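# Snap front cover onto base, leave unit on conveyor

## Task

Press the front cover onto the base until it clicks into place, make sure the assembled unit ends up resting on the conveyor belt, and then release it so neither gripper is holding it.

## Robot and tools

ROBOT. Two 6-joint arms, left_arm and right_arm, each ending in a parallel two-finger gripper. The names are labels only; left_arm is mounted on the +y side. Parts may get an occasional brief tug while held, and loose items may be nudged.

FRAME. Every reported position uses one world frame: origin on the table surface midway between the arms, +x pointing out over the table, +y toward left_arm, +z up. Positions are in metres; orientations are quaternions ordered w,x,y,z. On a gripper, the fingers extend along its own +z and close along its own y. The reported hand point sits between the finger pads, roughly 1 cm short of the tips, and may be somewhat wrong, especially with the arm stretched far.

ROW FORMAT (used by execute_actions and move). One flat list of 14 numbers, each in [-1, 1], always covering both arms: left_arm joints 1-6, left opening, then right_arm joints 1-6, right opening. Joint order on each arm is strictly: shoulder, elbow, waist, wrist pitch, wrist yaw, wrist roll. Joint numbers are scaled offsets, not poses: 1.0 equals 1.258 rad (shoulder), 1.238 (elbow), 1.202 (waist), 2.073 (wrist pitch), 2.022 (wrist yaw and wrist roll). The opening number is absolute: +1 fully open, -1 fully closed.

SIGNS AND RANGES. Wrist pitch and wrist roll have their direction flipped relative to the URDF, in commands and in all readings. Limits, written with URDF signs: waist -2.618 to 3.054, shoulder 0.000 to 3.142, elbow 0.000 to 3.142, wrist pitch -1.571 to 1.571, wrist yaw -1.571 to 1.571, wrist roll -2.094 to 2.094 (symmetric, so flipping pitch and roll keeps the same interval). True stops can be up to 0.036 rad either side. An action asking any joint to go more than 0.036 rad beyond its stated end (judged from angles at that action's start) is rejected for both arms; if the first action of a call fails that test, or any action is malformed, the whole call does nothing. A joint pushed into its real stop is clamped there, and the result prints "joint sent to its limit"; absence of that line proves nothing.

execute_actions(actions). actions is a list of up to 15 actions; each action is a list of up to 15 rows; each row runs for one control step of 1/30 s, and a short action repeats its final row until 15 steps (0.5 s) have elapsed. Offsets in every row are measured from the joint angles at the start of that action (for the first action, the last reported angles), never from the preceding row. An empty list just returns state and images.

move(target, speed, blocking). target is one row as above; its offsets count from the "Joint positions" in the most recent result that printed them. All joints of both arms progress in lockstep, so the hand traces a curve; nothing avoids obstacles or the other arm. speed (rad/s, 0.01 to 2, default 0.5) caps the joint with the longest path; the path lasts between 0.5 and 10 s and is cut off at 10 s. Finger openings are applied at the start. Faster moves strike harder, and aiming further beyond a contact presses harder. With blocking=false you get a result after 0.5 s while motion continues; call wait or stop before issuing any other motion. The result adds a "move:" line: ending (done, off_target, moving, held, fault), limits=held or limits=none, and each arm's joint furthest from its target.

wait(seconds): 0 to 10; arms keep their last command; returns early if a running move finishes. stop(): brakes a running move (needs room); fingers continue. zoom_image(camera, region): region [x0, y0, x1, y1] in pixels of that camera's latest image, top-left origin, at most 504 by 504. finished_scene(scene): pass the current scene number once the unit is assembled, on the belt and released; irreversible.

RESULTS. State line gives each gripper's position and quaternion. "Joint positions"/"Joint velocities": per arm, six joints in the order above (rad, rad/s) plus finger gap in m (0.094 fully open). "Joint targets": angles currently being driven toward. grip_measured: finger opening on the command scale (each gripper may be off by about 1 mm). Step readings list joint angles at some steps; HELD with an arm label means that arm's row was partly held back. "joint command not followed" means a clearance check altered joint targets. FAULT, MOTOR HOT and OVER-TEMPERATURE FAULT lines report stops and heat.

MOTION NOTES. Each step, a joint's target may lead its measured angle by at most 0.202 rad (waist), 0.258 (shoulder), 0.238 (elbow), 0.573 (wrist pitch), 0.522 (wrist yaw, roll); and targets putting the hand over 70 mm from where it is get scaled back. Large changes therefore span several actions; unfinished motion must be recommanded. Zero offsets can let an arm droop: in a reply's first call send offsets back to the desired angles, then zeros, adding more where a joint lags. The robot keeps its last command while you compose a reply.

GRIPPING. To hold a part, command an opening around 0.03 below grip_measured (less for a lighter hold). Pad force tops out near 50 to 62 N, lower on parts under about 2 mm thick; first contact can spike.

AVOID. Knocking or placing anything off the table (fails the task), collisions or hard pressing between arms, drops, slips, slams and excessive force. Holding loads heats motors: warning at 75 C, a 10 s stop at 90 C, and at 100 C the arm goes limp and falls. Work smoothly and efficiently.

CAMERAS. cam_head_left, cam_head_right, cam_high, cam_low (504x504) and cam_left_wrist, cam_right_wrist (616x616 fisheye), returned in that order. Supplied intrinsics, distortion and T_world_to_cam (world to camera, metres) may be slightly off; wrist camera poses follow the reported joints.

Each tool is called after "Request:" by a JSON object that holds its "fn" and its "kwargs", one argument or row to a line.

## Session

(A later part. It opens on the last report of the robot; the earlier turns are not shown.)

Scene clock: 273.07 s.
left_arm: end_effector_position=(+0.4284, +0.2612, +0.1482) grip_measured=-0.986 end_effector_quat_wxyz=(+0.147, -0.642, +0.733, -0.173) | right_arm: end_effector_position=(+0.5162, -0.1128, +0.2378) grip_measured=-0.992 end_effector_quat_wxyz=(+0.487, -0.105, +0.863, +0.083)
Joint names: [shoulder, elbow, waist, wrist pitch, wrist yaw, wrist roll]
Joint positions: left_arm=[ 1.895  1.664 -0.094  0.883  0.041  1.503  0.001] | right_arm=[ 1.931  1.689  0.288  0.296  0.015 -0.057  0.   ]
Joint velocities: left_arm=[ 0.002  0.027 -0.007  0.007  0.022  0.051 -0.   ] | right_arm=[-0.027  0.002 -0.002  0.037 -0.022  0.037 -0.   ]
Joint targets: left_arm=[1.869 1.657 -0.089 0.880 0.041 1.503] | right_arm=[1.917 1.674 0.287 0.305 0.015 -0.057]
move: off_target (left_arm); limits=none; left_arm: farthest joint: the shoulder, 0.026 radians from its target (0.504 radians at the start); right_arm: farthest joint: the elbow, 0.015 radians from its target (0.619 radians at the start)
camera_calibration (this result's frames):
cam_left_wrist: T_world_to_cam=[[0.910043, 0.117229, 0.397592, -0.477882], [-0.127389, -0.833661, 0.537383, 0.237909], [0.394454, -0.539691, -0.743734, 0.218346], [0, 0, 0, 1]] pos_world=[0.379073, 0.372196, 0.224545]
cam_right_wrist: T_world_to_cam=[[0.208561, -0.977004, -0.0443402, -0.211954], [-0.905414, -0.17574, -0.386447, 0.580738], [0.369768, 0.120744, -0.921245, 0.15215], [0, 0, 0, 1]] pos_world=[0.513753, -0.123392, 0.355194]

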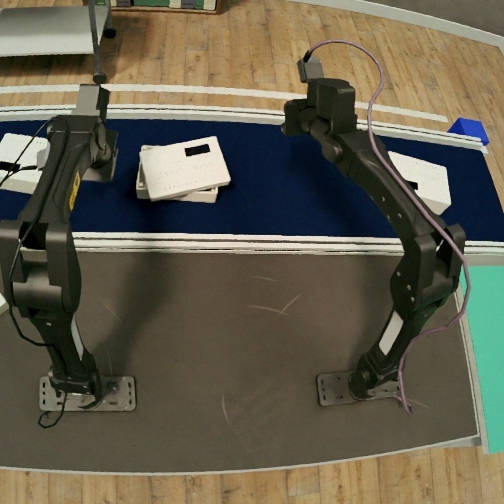

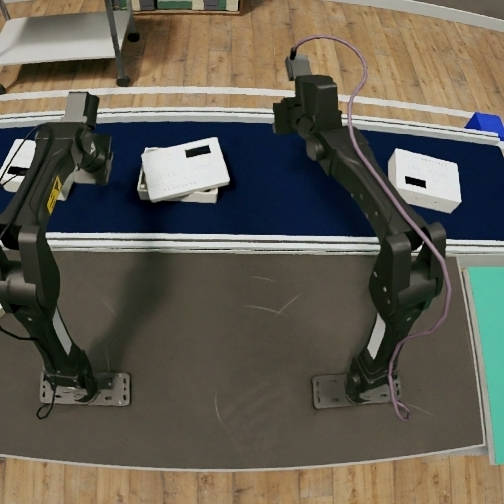

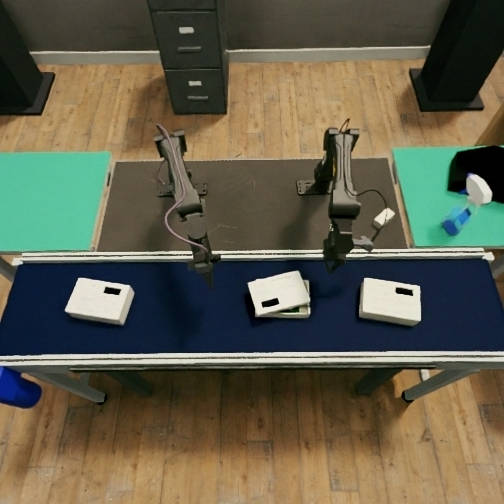

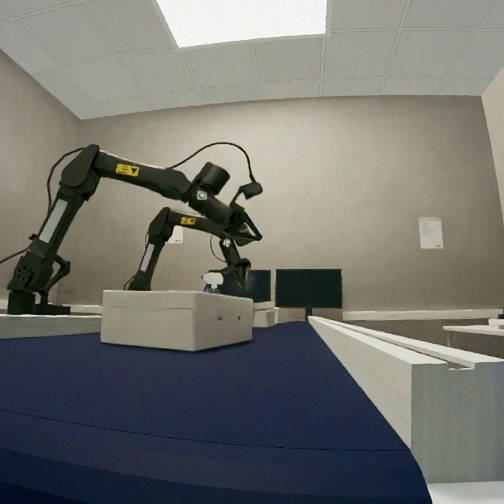

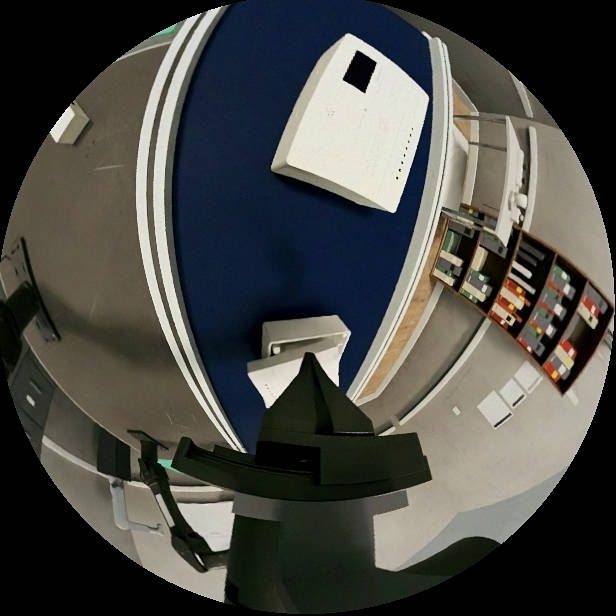

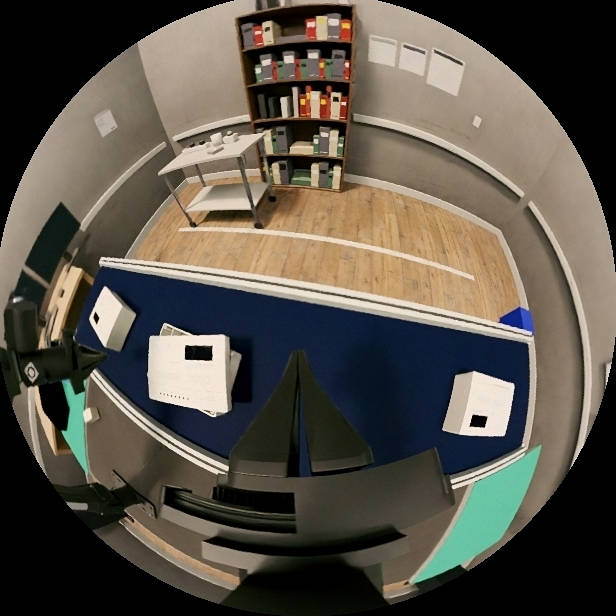

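Request:
{"fn": "move", "kwargs": {
  "target": [0.018,-1.0,0.08,-1.0,-0.02,0.033,-0.3,0,0,-0.2,0,0,0,-1],
  "speed": 1
}}

Request:
{"fn": "move", "kwargs": {
  "target": [0,-0.125,0,-0.145,0,0,-0.3,0,0,0,0,0,0,-1]
}}

Request:
{"fn": "move", "kwargs": {
  "target": [0,0,-0.3,0,0,0,-0.3,0,0,0,0,0,0,-1]
}}

Scene clock: 287.73 s.
left_arm: end_effector_position=(+0.3992, +0.3047, +0.0708) grip_measured=-0.303 end_effector_quat_wxyz=(-0.440, +0.560, -0.553, +0.433) | right_arm: end_effector_position=(+0.5414, -0.2454, +0.2378) grip_measured=-0.992 end_effector_quat_wxyz=(+0.493, -0.004, +0.870, +0.026)
Joint names: [shoulder, elbow, waist, wrist pitch, wrist yaw, wrist roll]
Joint positions: left_arm=[ 1.912  0.448 -0.009 -1.224  0.016  1.566  0.033] | right_arm=[ 1.931  1.689  0.054  0.296  0.015 -0.057  0.   ]
Joint velocities: left_arm=[-0.002  0.007  0.007  0.125 -0.022  0.007 -0.   ] | right_arm=[-0.027 -0.012 -0.012  0.051  0.007 -0.066  0.   ]
Joint targets: left_arm=[1.918 0.426 0.002 -1.190 0.001 1.570] | right_arm=[1.931 1.689 0.047 0.296 0.015 -0.057]
move: off_target (left_arm); limits=none; left_arm: farthest joint: the wrist pitch, 0.034 radians from its target (2.073 radians at the start); right_arm: farthest joint: the waist, 0.006 radians from its target (0.240 radians at the start)
camera_calibration (this result's frames):
cam_left_wrist: T_world_to_cam=[[0.261169, 0.237326, 0.935664, -0.241277], [-0.404429, -0.853227, 0.329303, 0.443335], [0.876486, -0.464414, -0.126855, -0.0632812], [0, 0, 0, 1]] pos_world=[0.297777, 0.406138, 0.0717351]
cam_right_wrist: T_world_to_cam=[[-0.023506, -0.99874, -0.0443402, -0.226483], [-0.921493, 0.0388447, -0.386447, 0.641677], [0.387683, 0.0317754, -0.921245, 0.127287], [0, 0, 0, 1]] pos_world=[0.53663, -0.255168, 0.355194]

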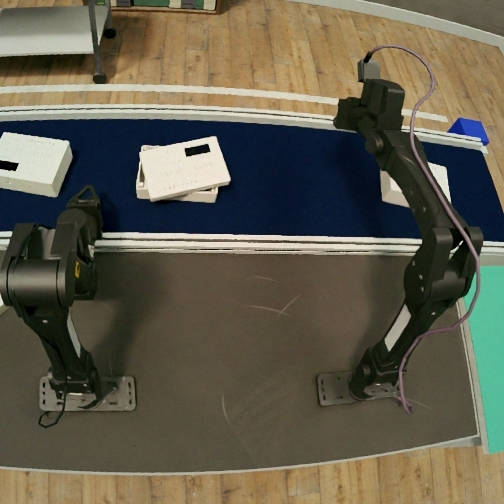

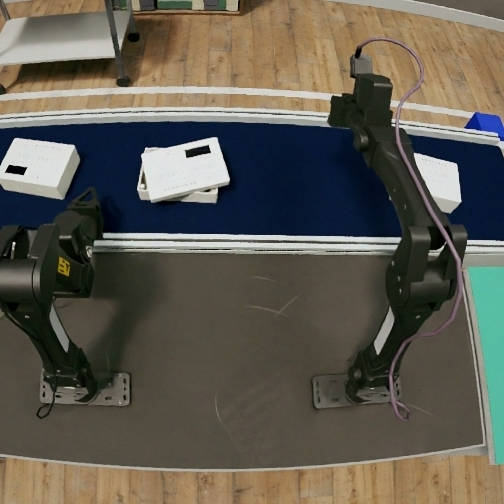

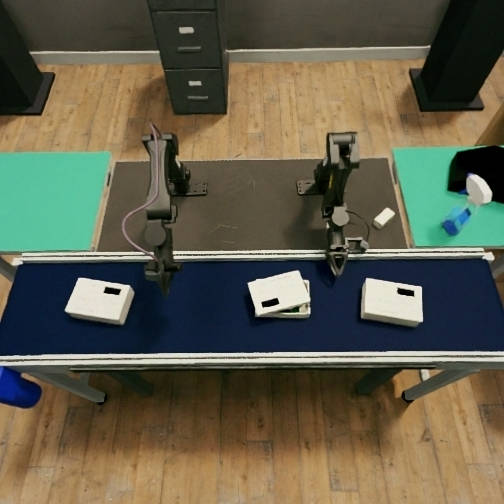

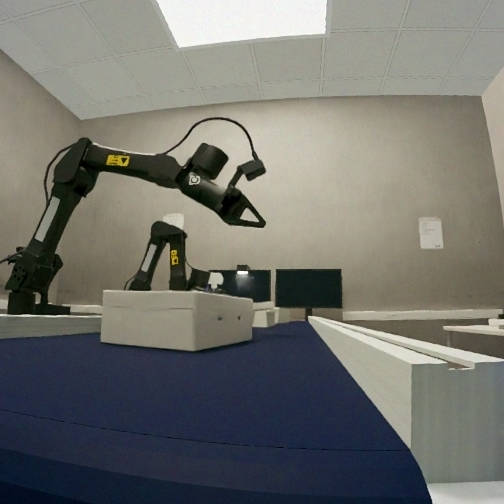

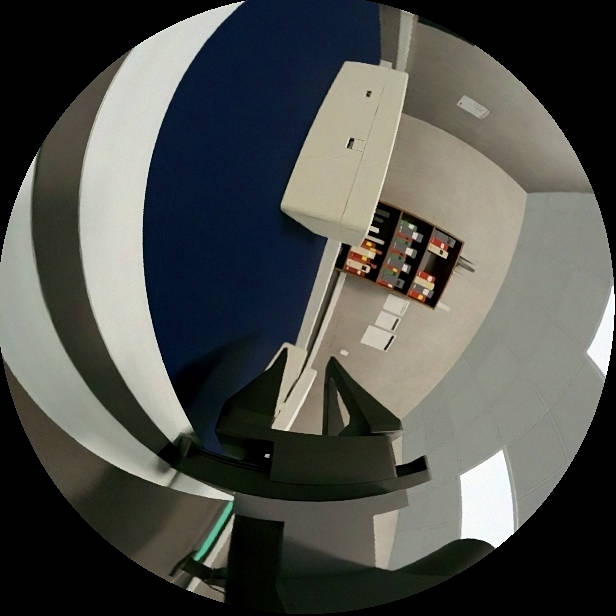

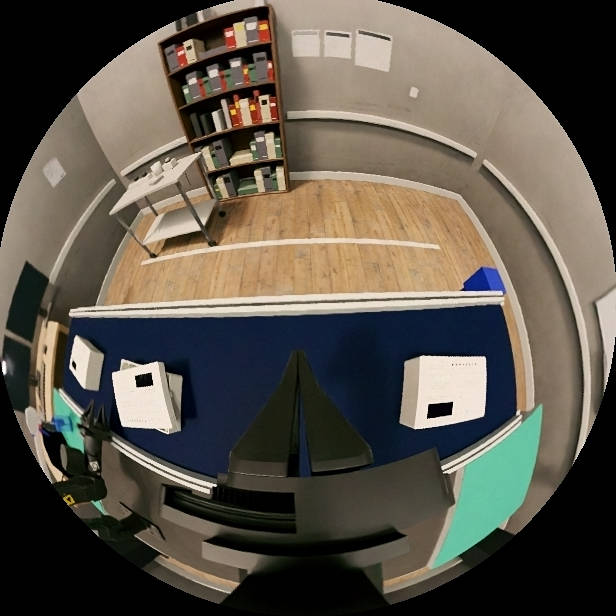

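Scene clock: 289.10 s.
left_arm: end_effector_position=(+0.3704, +0.3038, +0.0946) grip_measured=-0.303 end_effector_quat_wxyz=(-0.477, +0.529, -0.521, +0.470) | right_arm: end_effector_position=(+0.5414, -0.2454, +0.2378) grip_measured=-0.992 end_effector_quat_wxyz=(+0.493, -0.004, +0.870, +0.026)
Joint names: [shoulder, elbow, waist, wrist pitch, wrist yaw, wrist roll]
Joint positions: left_arm=[ 1.912  0.305 -0.009 -1.504  0.016  1.569  0.033] | right_arm=[ 1.931  1.689  0.054  0.296  0.015 -0.057  0.   ]
Joint velocities: left_arm=[ 0.007 -0.027 -0.002  0.037  0.007  0.125 -0.   ] | right_arm=[-0.017  0.002 -0.007 -0.051 -0.037 -0.066 -0.001]
Joint targets: left_arm=[1.912 0.294 -0.009 -1.524 0.016 1.566] | right_arm=[1.931 1.689 0.054 0.296 0.015 -0.057]
move: off_target (left_arm); limits=none; left_arm: farthest joint: the wrist pitch, 0.021 radians from its target (0.301 radians at the start); right_arm: farthest joint: the waist, 0.000 radians from its target (0.000 radians at the start)
camera_calibration (this result's frames):
cam_left_wrist: T_world_to_cam=[[0.130862, 0.236245, 0.962841, -0.209707], [-0.445076, -0.853823, 0.269987, 0.443948], [0.885879, -0.463869, -0.006586, -0.0504407], [0, 0, 0, 1]] pos_world=[0.269717, 0.405197, 0.0817216]
cam_right_wrist: T_world_to_cam=[[-0.023506, -0.99874, -0.0443402, -0.226483], [-0.921493, 0.0388447, -0.386447, 0.641677], [0.387683, 0.0317754, -0.921245, 0.127287], [0, 0, 0, 1]] pos_world=[0.53663, -0.255168, 0.355194]

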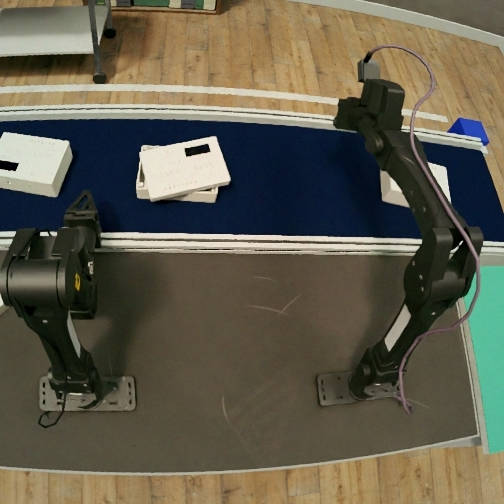

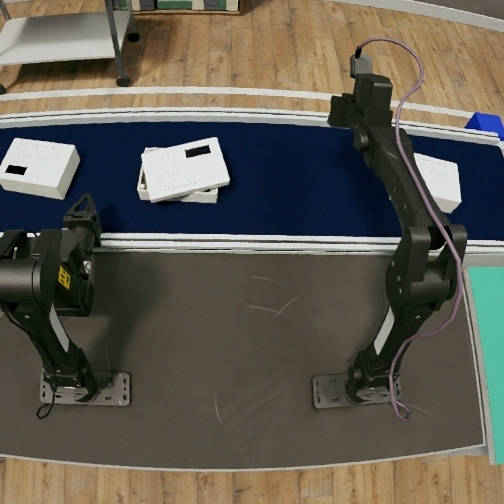

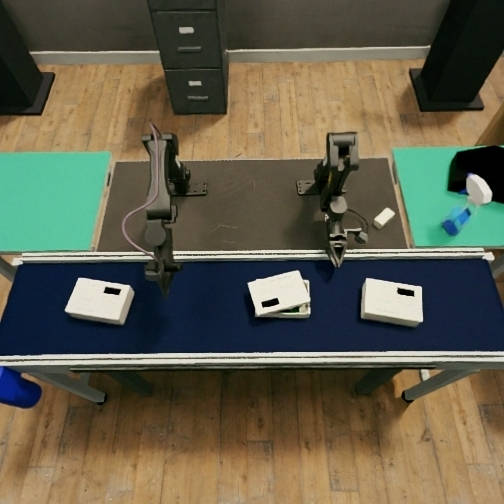

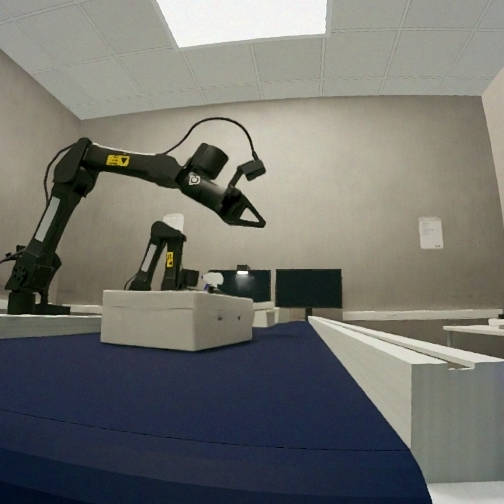

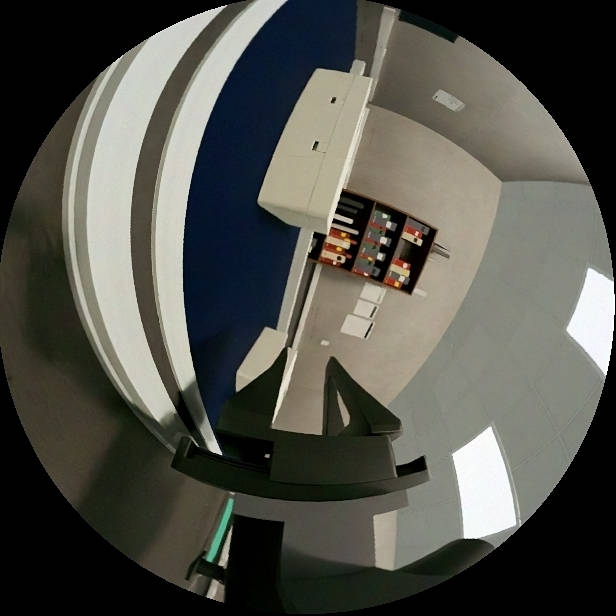

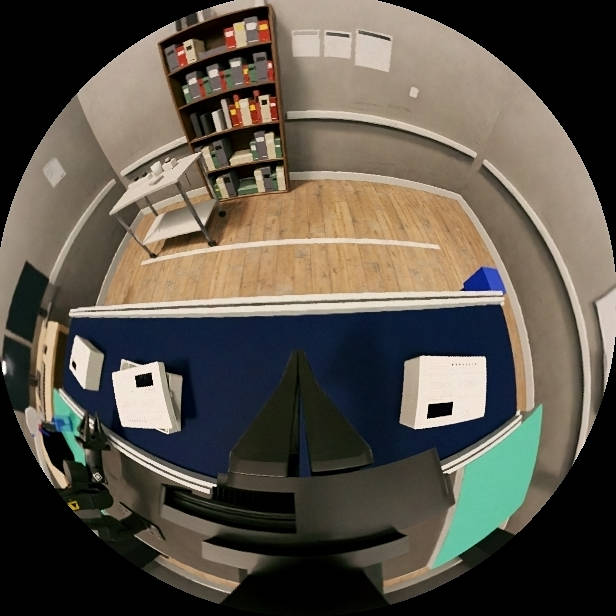

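Scene clock: 290.20 s.
left_arm: end_effector_position=(+0.3489, +0.1620, +0.0946) grip_measured=-0.303 end_effector_quat_wxyz=(+0.386, -0.430, +0.606, -0.547) | right_arm: end_effector_position=(+0.5414, -0.2454, +0.2378) grip_measured=-0.992 end_effector_quat_wxyz=(+0.493, -0.004, +0.870, +0.026)
Joint names: [shoulder, elbow, waist, wrist pitch, wrist yaw, wrist roll]
Joint positions: left_arm=[ 1.912  0.305 -0.363 -1.504  0.015  1.572  0.033] | right_arm=[ 1.931  1.689  0.054  0.296  0.015 -0.057  0.   ]
Joint velocities: left_arm=[-0.002 -0.007  0.002 -0.081  0.066  0.066 -0.   ] | right_arm=[ 0.017 -0.017 -0.012  0.022 -0.022  0.022 -0.001]
Joint targets: left_arm=[1.912 0.305 -0.369 -1.504 0.016 1.569] | right_arm=[1.931 1.689 0.054 0.296 0.015 -0.057]
move: done; limits=none; left_arm: farthest joint: the waist, 0.006 radians from its target (0.361 radians at the start); right_arm: farthest joint: the waist, 0.000 radians from its target (0.000 radians at the start)
camera_calibration (this result's frames):
cam_left_wrist: T_world_to_cam=[[0.205536, 0.178978, 0.962144, -0.190104], [-0.712996, -0.646054, 0.272491, 0.372889], [0.670367, -0.742012, -0.0051771, 0.0229857], [0, 0, 0, 1]] pos_world=[0.289533, 0.291987, 0.0814174]
cam_right_wrist: T_world_to_cam=[[-0.023506, -0.99874, -0.0443402, -0.226483], [-0.921493, 0.0388447, -0.386447, 0.641677], [0.387683, 0.0317754, -0.921245, 0.127287], [0, 0, 0, 1]] pos_world=[0.53663, -0.255168, 0.355194]

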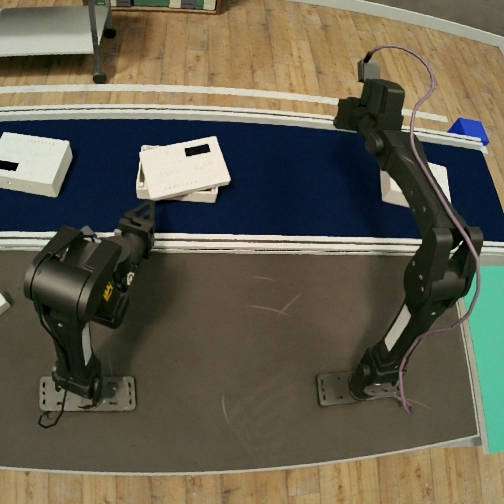

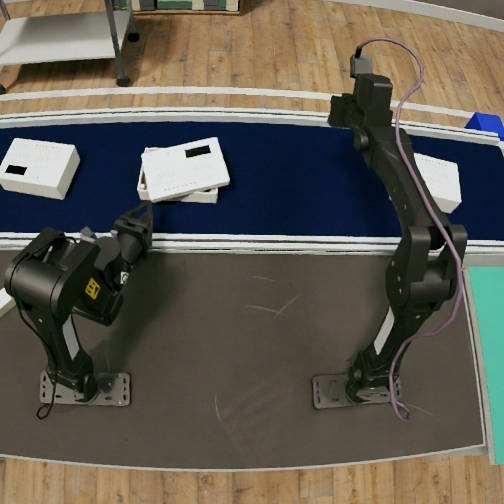

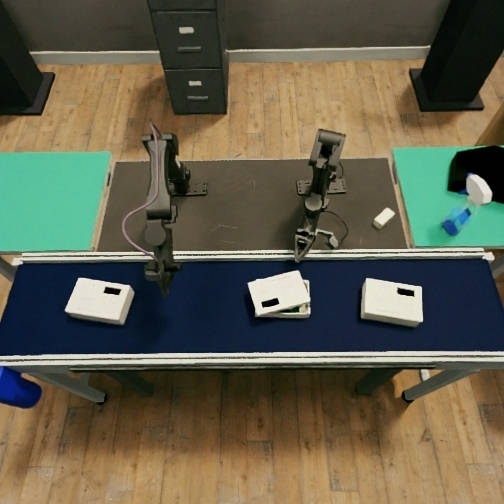

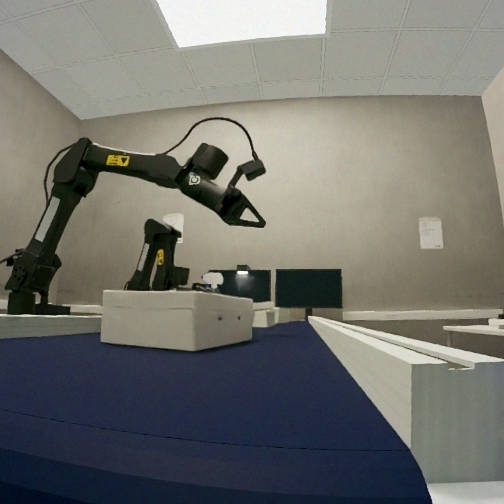

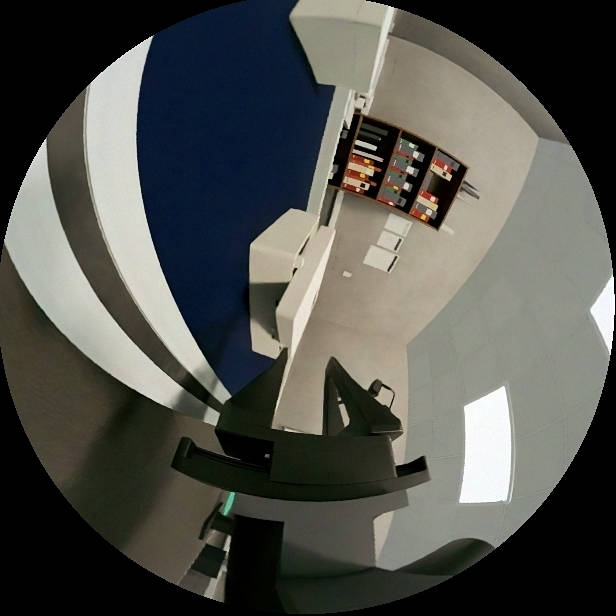

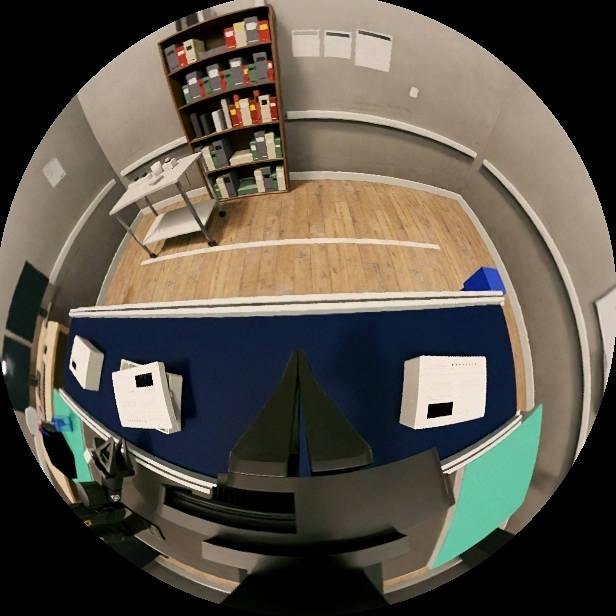

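Request:
{"fn": "move", "kwargs": {
  "target": [0.095,0,0,-0.025,0,0,-0.3,0,0,0,0,0,0,-1]
}}

Request:
{"fn": "move", "kwargs": {
  "target": [0.06,0.15,0,0.04,0,0,-0.3,0,0,0,0,0,0,-1],
  "speed": 0.2
}}

Scene clock: 298.87 s.
left_arm: end_effector_position=(+0.3473, +0.1626, +0.0710) grip_measured=-0.303 end_effector_quat_wxyz=(+0.378, -0.437, +0.615, -0.536) | right_arm: end_effector_position=(+0.5414, -0.2454, +0.2378) grip_measured=-0.992 end_effector_quat_wxyz=(+0.493, -0.004, +0.870, +0.026)
Joint names: [shoulder, elbow, waist, wrist pitch, wrist yaw, wrist roll]
Joint positions: left_arm=[ 2.017  0.305 -0.363 -1.572  0.015  1.573  0.033] | right_arm=[ 1.931  1.689  0.054  0.296  0.015 -0.057  0.   ]
Joint velocities: left_arm=[ 0.002 -0.017  0.002 -0.022 -0.037  0.051  0.   ] | right_arm=[ 0.007  0.002 -0.007  0.095  0.081  0.007  0.001]
Joint targets: left_arm=[2.032 0.305 -0.363 -1.556 0.015 1.572] | right_arm=[1.931 1.689 0.054 0.296 0.015 -0.057]
move: done; limits=none; left_arm: farthest joint: the wrist pitch, 0.016 radians from its target (0.052 radians at the start); right_arm: farthest joint: the waist, 0.000 radians from its target (0.000 radians at the start)
camera_calibration (this result's frames):
cam_left_wrist: T_world_to_cam=[[0.238834, 0.168978, 0.956245, -0.17673], [-0.70313, -0.649095, 0.290317, 0.374314], [0.669751, -0.741702, -0.0362125, 0.0267039], [0, 0, 0, 1]] pos_world=[0.287516, 0.292635, 0.0612939]
cam_right_wrist: T_world_to_cam=[[-0.023506, -0.99874, -0.0443402, -0.226483], [-0.921493, 0.0388447, -0.386447, 0.641677], [0.387683, 0.0317754, -0.921245, 0.127287], [0, 0, 0, 1]] pos_world=[0.53663, -0.255168, 0.355194]

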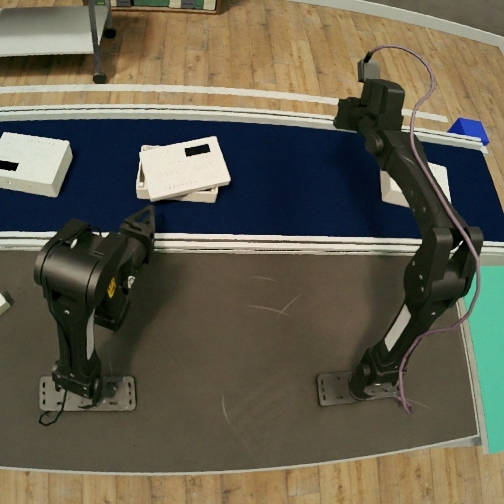

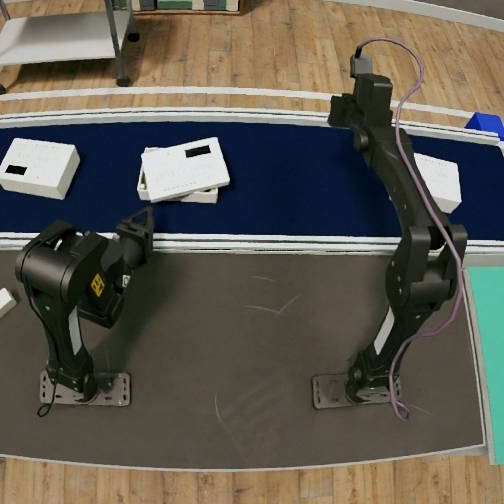

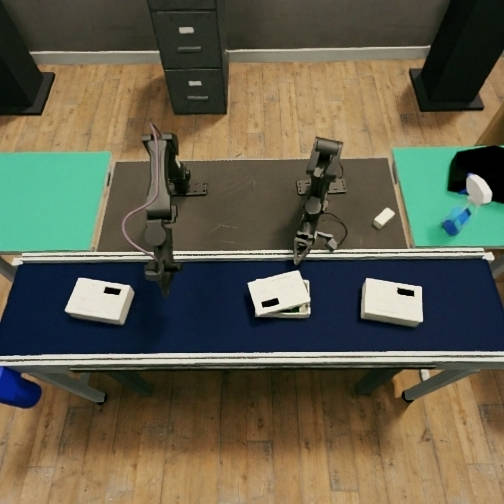

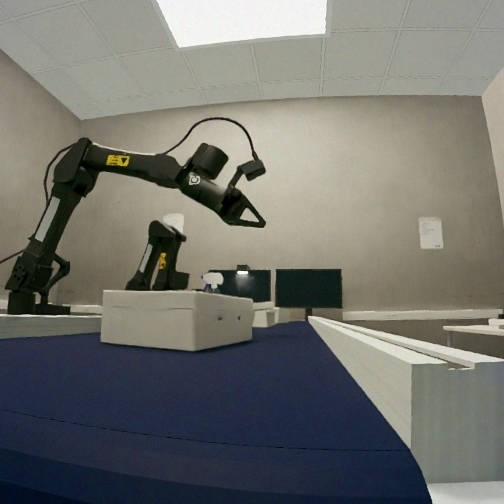

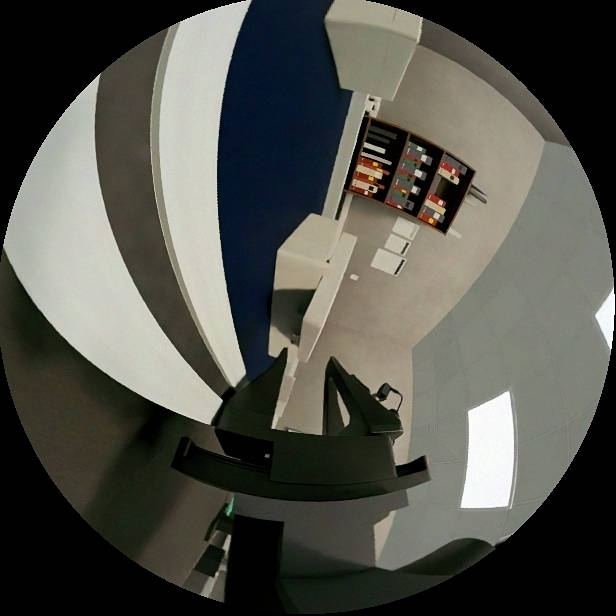

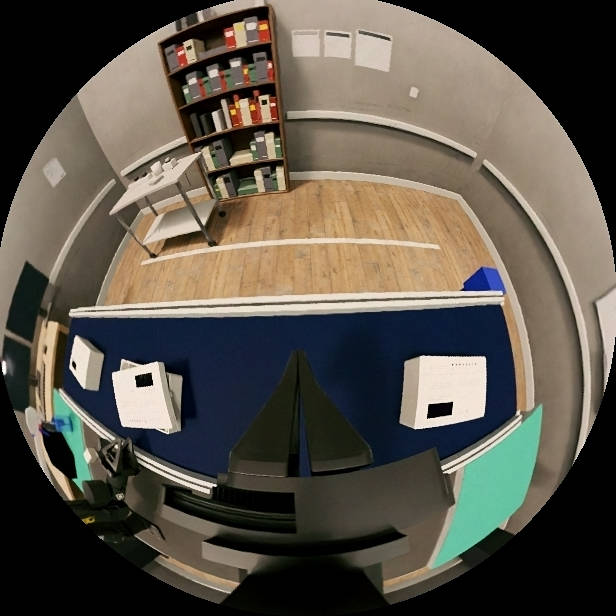

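Scene clock: 300.27 s.
left_arm: end_effector_position=(+0.3581, +0.1610, +0.0721) grip_measured=-0.303 end_effector_quat_wxyz=(+0.390, -0.442, +0.607, -0.534) | right_arm: end_effector_position=(+0.5414, -0.2454, +0.2378) grip_measured=-0.992 end_effector_quat_wxyz=(+0.493, -0.004, +0.870, +0.026)
Joint names: [shoulder, elbow, waist, wrist pitch, wrist yaw, wrist roll]
Joint positions: left_arm=[ 2.041  0.347 -0.376 -1.567 -0.026  1.572  0.033] | right_arm=[ 1.931  1.689  0.054  0.296  0.015 -0.057  0.   ]
Joint velocities: left_arm=[-0.012 -0.012 -0.012 -0.037 -0.037 -0.037 -0.   ] | right_arm=[-0.012 -0.002 -0.022  0.007  0.022  0.051 -0.001]
Joint targets: left_arm=[2.093 0.491 -0.363 -1.489 0.015 1.573] | right_arm=[1.931 1.689 0.054 0.296 0.015 -0.057]
move: off_target (left_arm); limits=none; left_arm: farthest joint: the elbow, 0.143 radians from its target (0.186 radians at the start); right_arm: farthest joint: the waist, 0.000 radians from its target (0.000 radians at the start)
camera_calibration (this result's frames):
cam_left_wrist: T_world_to_cam=[[0.219697, 0.173964, 0.959932, -0.174346], [-0.689104, -0.668833, 0.278922, 0.379542], [0.690557, -0.722771, -0.0270614, 0.00718855], [0, 0, 0, 1]] pos_world=[0.294883, 0.289376, 0.0616918]
cam_right_wrist: T_world_to_cam=[[-0.023506, -0.99874, -0.0443402, -0.226483], [-0.921493, 0.0388447, -0.386447, 0.641677], [0.387683, 0.0317754, -0.921245, 0.127287], [0, 0, 0, 1]] pos_world=[0.53663, -0.255168, 0.355194]

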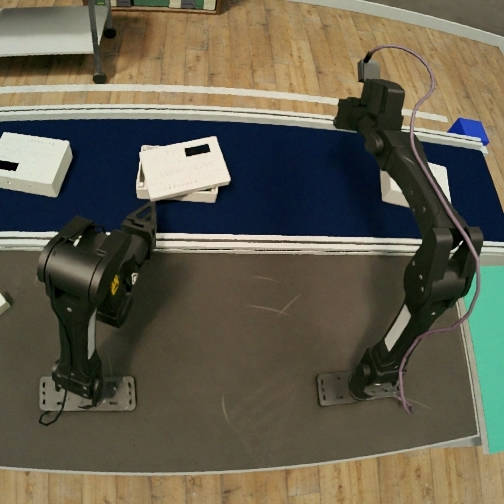

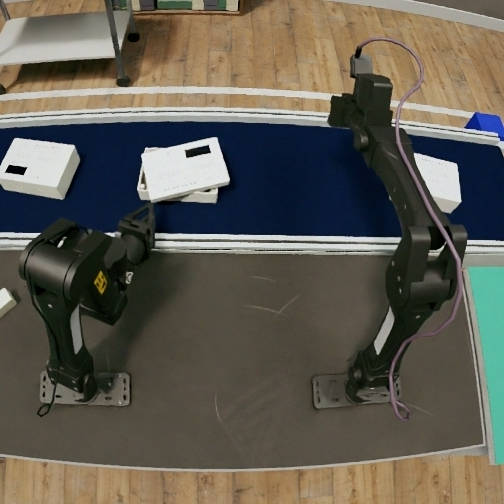

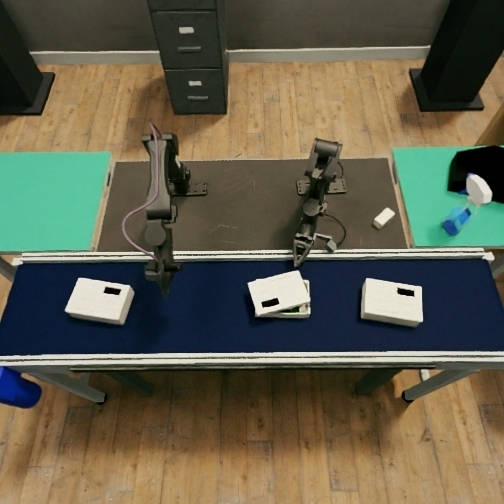

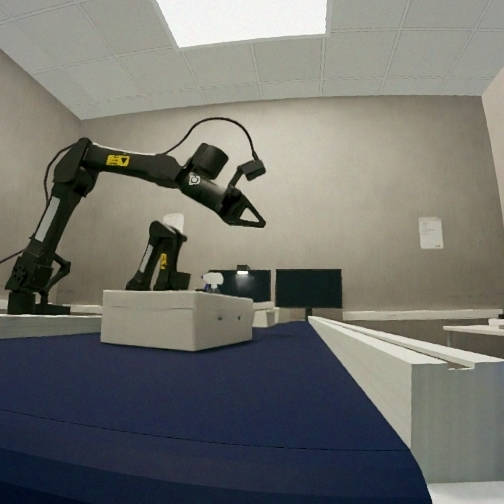

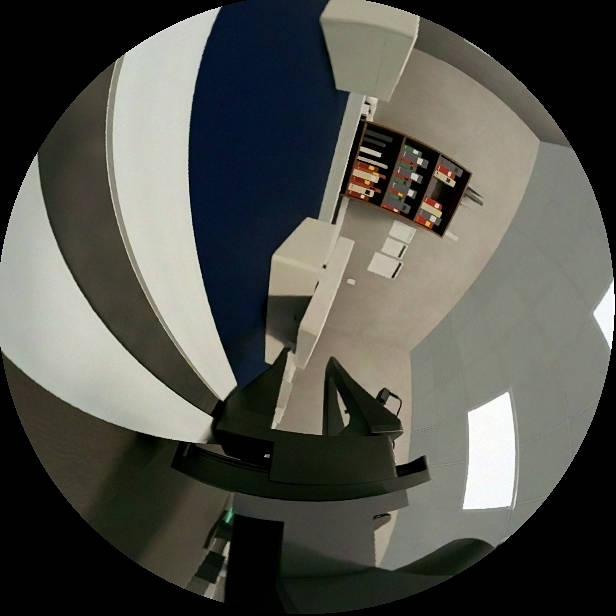

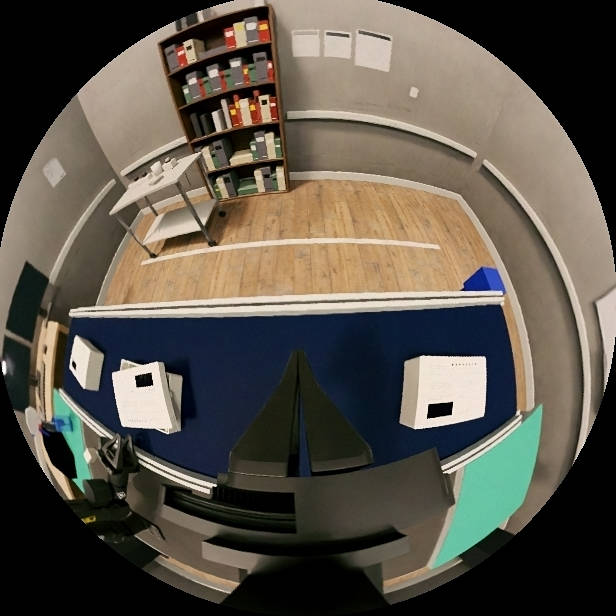

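Request:
{"fn": "move", "kwargs": {
  "target": [-0.335,0.085,0.02,0.41,0,0,0,0,0,0,0,0,0,-1]
}}

Request:
{"fn": "move", "kwargs": {
  "target": [0.12,0.155,0,0.015,0,0,0,0,0,0,0,0,0,-1],
  "speed": 0.2
}}

Scene clock: 308.60 s.
left_arm: end_effector_position=(+0.3484, +0.1713, +0.0636) grip_measured=-0.003 end_effector_quat_wxyz=(+0.318, -0.505, +0.683, -0.422) | right_arm: end_effector_position=(+0.5414, -0.2454, +0.2378) grip_measured=-0.992 end_effector_quat_wxyz=(+0.493, -0.004, +0.870, +0.026)
Joint names: [shoulder, elbow, waist, wrist pitch, wrist yaw, wrist roll]
Joint positions: left_arm=[ 1.64   0.429 -0.362 -0.753 -0.03   1.576  0.047] | right_arm=[ 1.931  1.689  0.054  0.296  0.015 -0.057  0.   ]
Joint velocities: left_arm=[-0.012 -0.027 -0.007  0.007  0.007  0.081 -0.   ] | right_arm=[-0.007  0.002 -0.012 -0.037 -0.022 -0.066 -0.   ]
Joint targets: left_arm=[1.620 0.452 -0.352 -0.717 -0.026 1.572] | right_arm=[1.931 1.689 0.054 0.296 0.015 -0.057]
move: off_target (left_arm); limits=none; left_arm: farthest joint: the wrist pitch, 0.036 radians from its target (0.850 radians at the start); right_arm: farthest joint: the waist, 0.000 radians from its target (0.000 radians at the start)
camera_calibration (this result's frames):
cam_left_wrist: T_world_to_cam=[[0.506652, 0.0845023, 0.857999, -0.24398], [-0.566771, -0.717275, 0.405324, 0.339816], [0.649672, -0.691647, -0.315516, 0.0482822], [0, 0, 0, 1]] pos_world=[0.284843, 0.297753, 0.0868331]
cam_right_wrist: T_world_to_cam=[[-0.023506, -0.99874, -0.0443402, -0.226483], [-0.921493, 0.0388447, -0.386447, 0.641677], [0.387683, 0.0317754, -0.921245, 0.127287], [0, 0, 0, 1]] pos_world=[0.53663, -0.255168, 0.355194]

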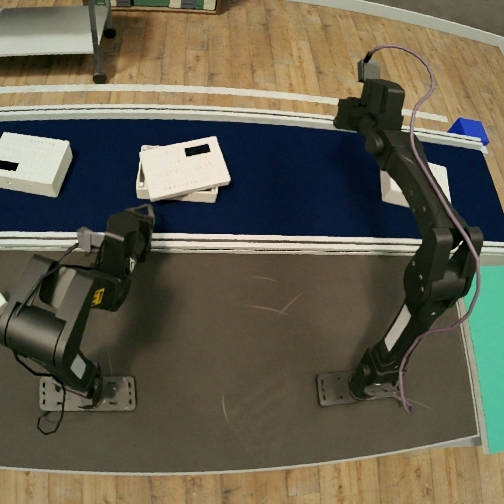

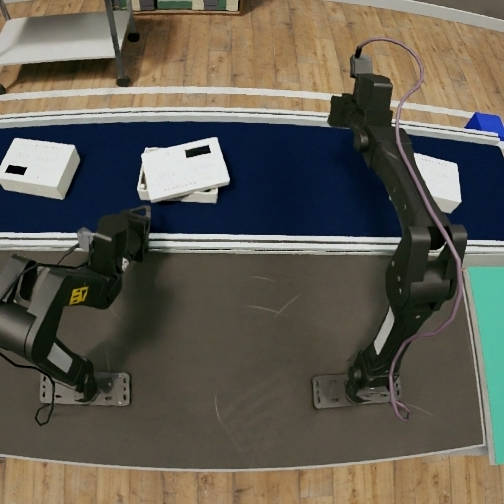

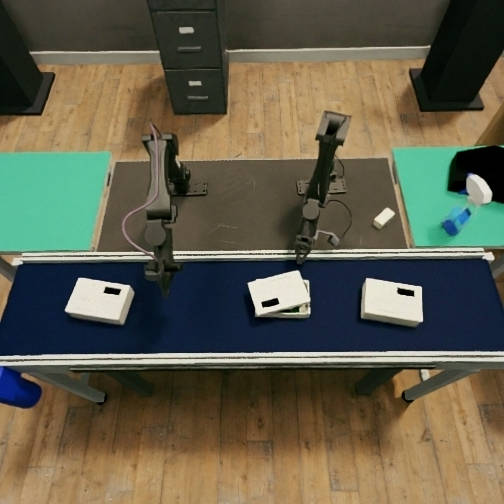

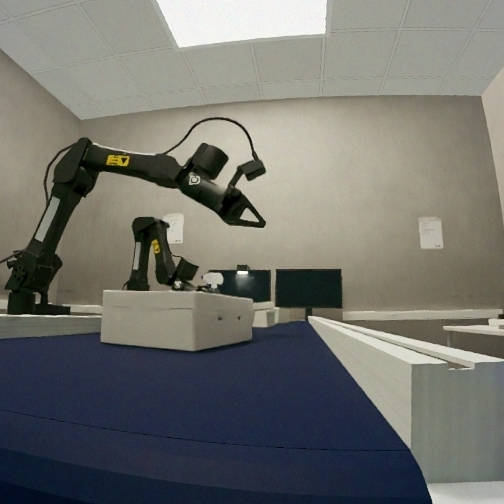

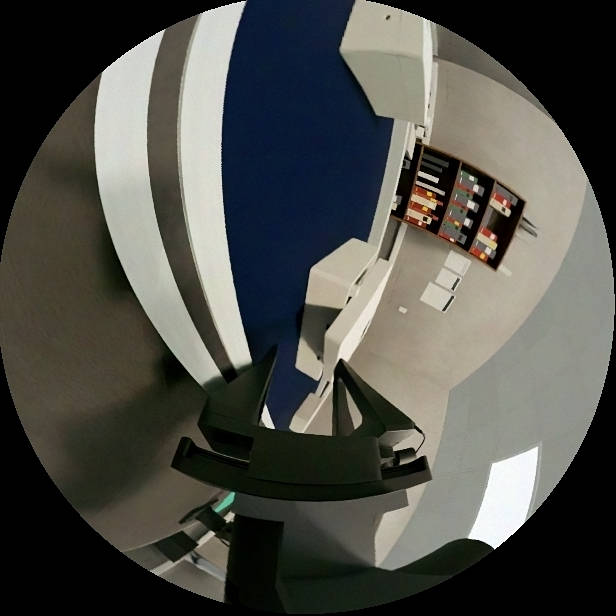

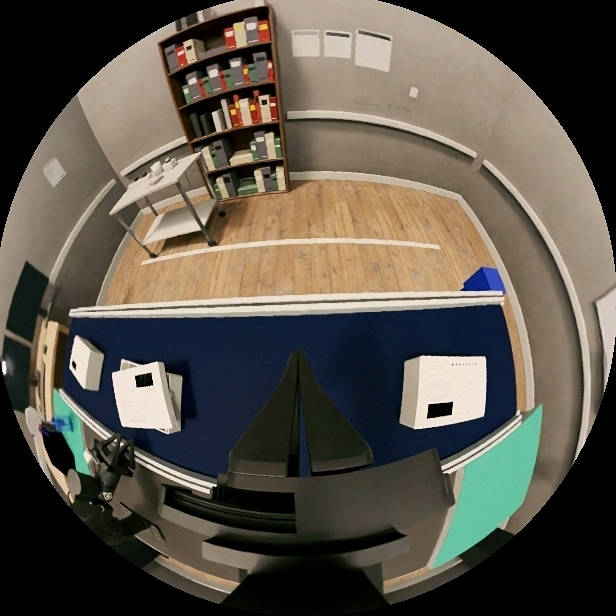

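Scene clock: 309.87 s.
left_arm: end_effector_position=(+0.3891, +0.1577, +0.0614) grip_measured=-0.003 end_effector_quat_wxyz=(+0.317, -0.505, +0.682, -0.423) | right_arm: end_effector_position=(+0.5414, -0.2454, +0.2378) grip_measured=-0.992 end_effector_quat_wxyz=(+0.493, -0.004, +0.870, +0.026)
Joint names: [shoulder, elbow, waist, wrist pitch, wrist yaw, wrist roll]
Joint positions: left_arm=[ 1.787  0.596 -0.362 -0.733 -0.03   1.579  0.047] | right_arm=[ 1.931  1.689  0.054  0.296  0.015 -0.057  0.   ]
Joint velocities: left_arm=[-0.007 -0.007 -0.002 -0.007 -0.007  0.037 -0.   ] | right_arm=[-0.002 -0.012 -0.012  0.007 -0.081 -0.007  0.001]
Joint targets: left_arm=[1.791 0.621 -0.362 -0.722 -0.030 1.576] | right_arm=[1.931 1.689 0.054 0.296 0.015 -0.057]
move: off_target (left_arm); limits=none; left_arm: farthest joint: the elbow, 0.024 radians from its target (0.192 radians at the start); right_arm: farthest joint: the waist, 0.000 radians from its target (0.000 radians at the start)
camera_calibration (this result's frames):
cam_left_wrist: T_world_to_cam=[[0.505895, 0.0874846, 0.858147, -0.261763], [-0.566235, -0.716815, 0.406883, 0.353616], [0.650729, -0.691753, -0.313096, 0.0112698], [0, 0, 0, 1]] pos_world=[0.325321, 0.284174, 0.0842797]
cam_right_wrist: T_world_to_cam=[[-0.023506, -0.99874, -0.0443402, -0.226483], [-0.921493, 0.0388447, -0.386447, 0.641677], [0.387683, 0.0317754, -0.921245, 0.127287], [0, 0, 0, 1]] pos_world=[0.53663, -0.255168, 0.355194]

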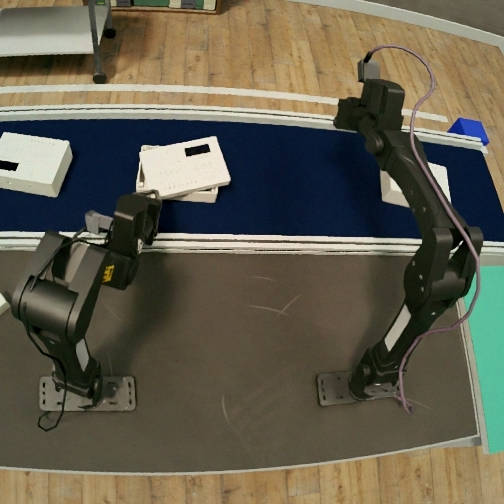

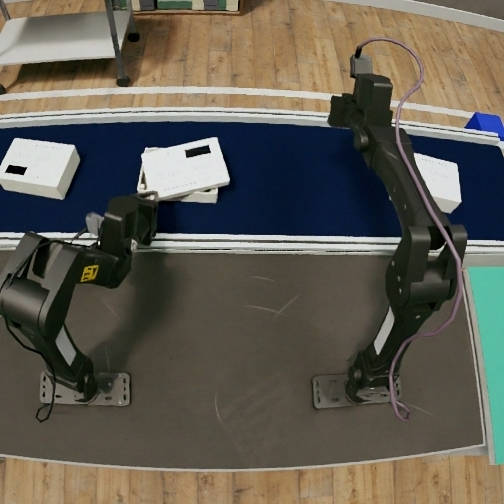

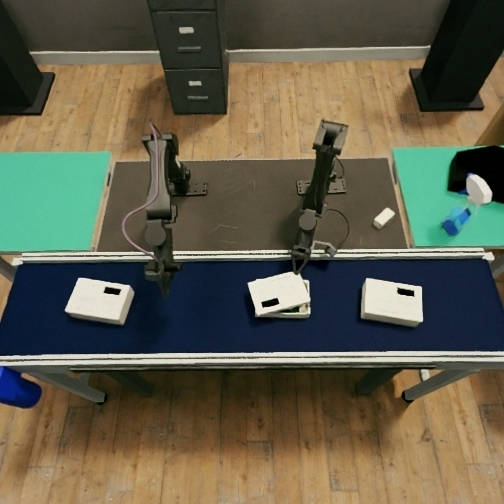

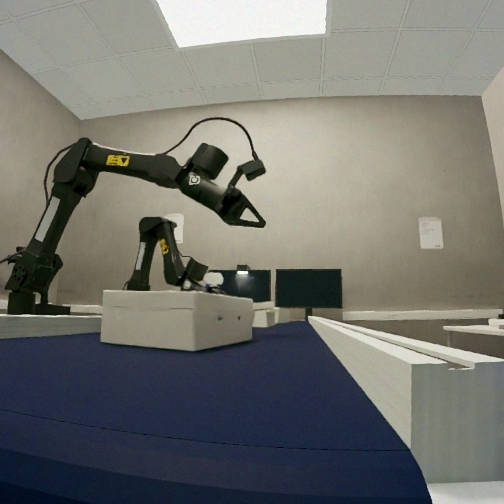

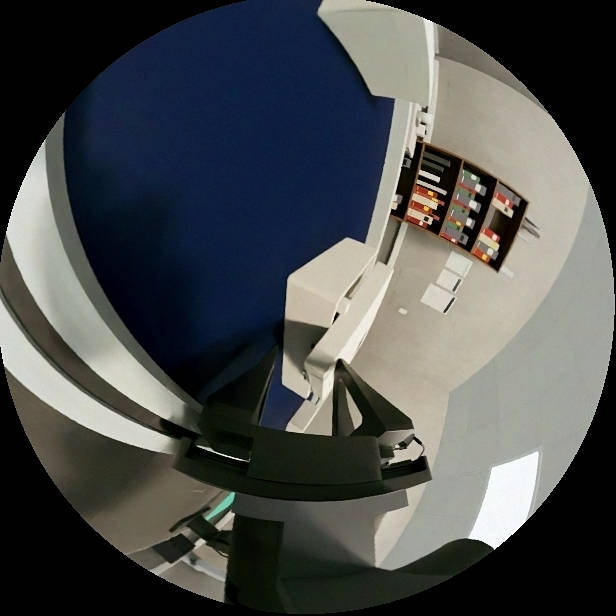

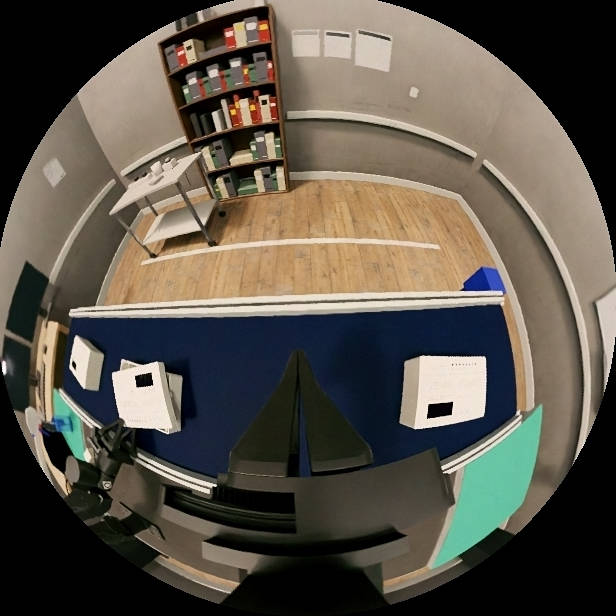

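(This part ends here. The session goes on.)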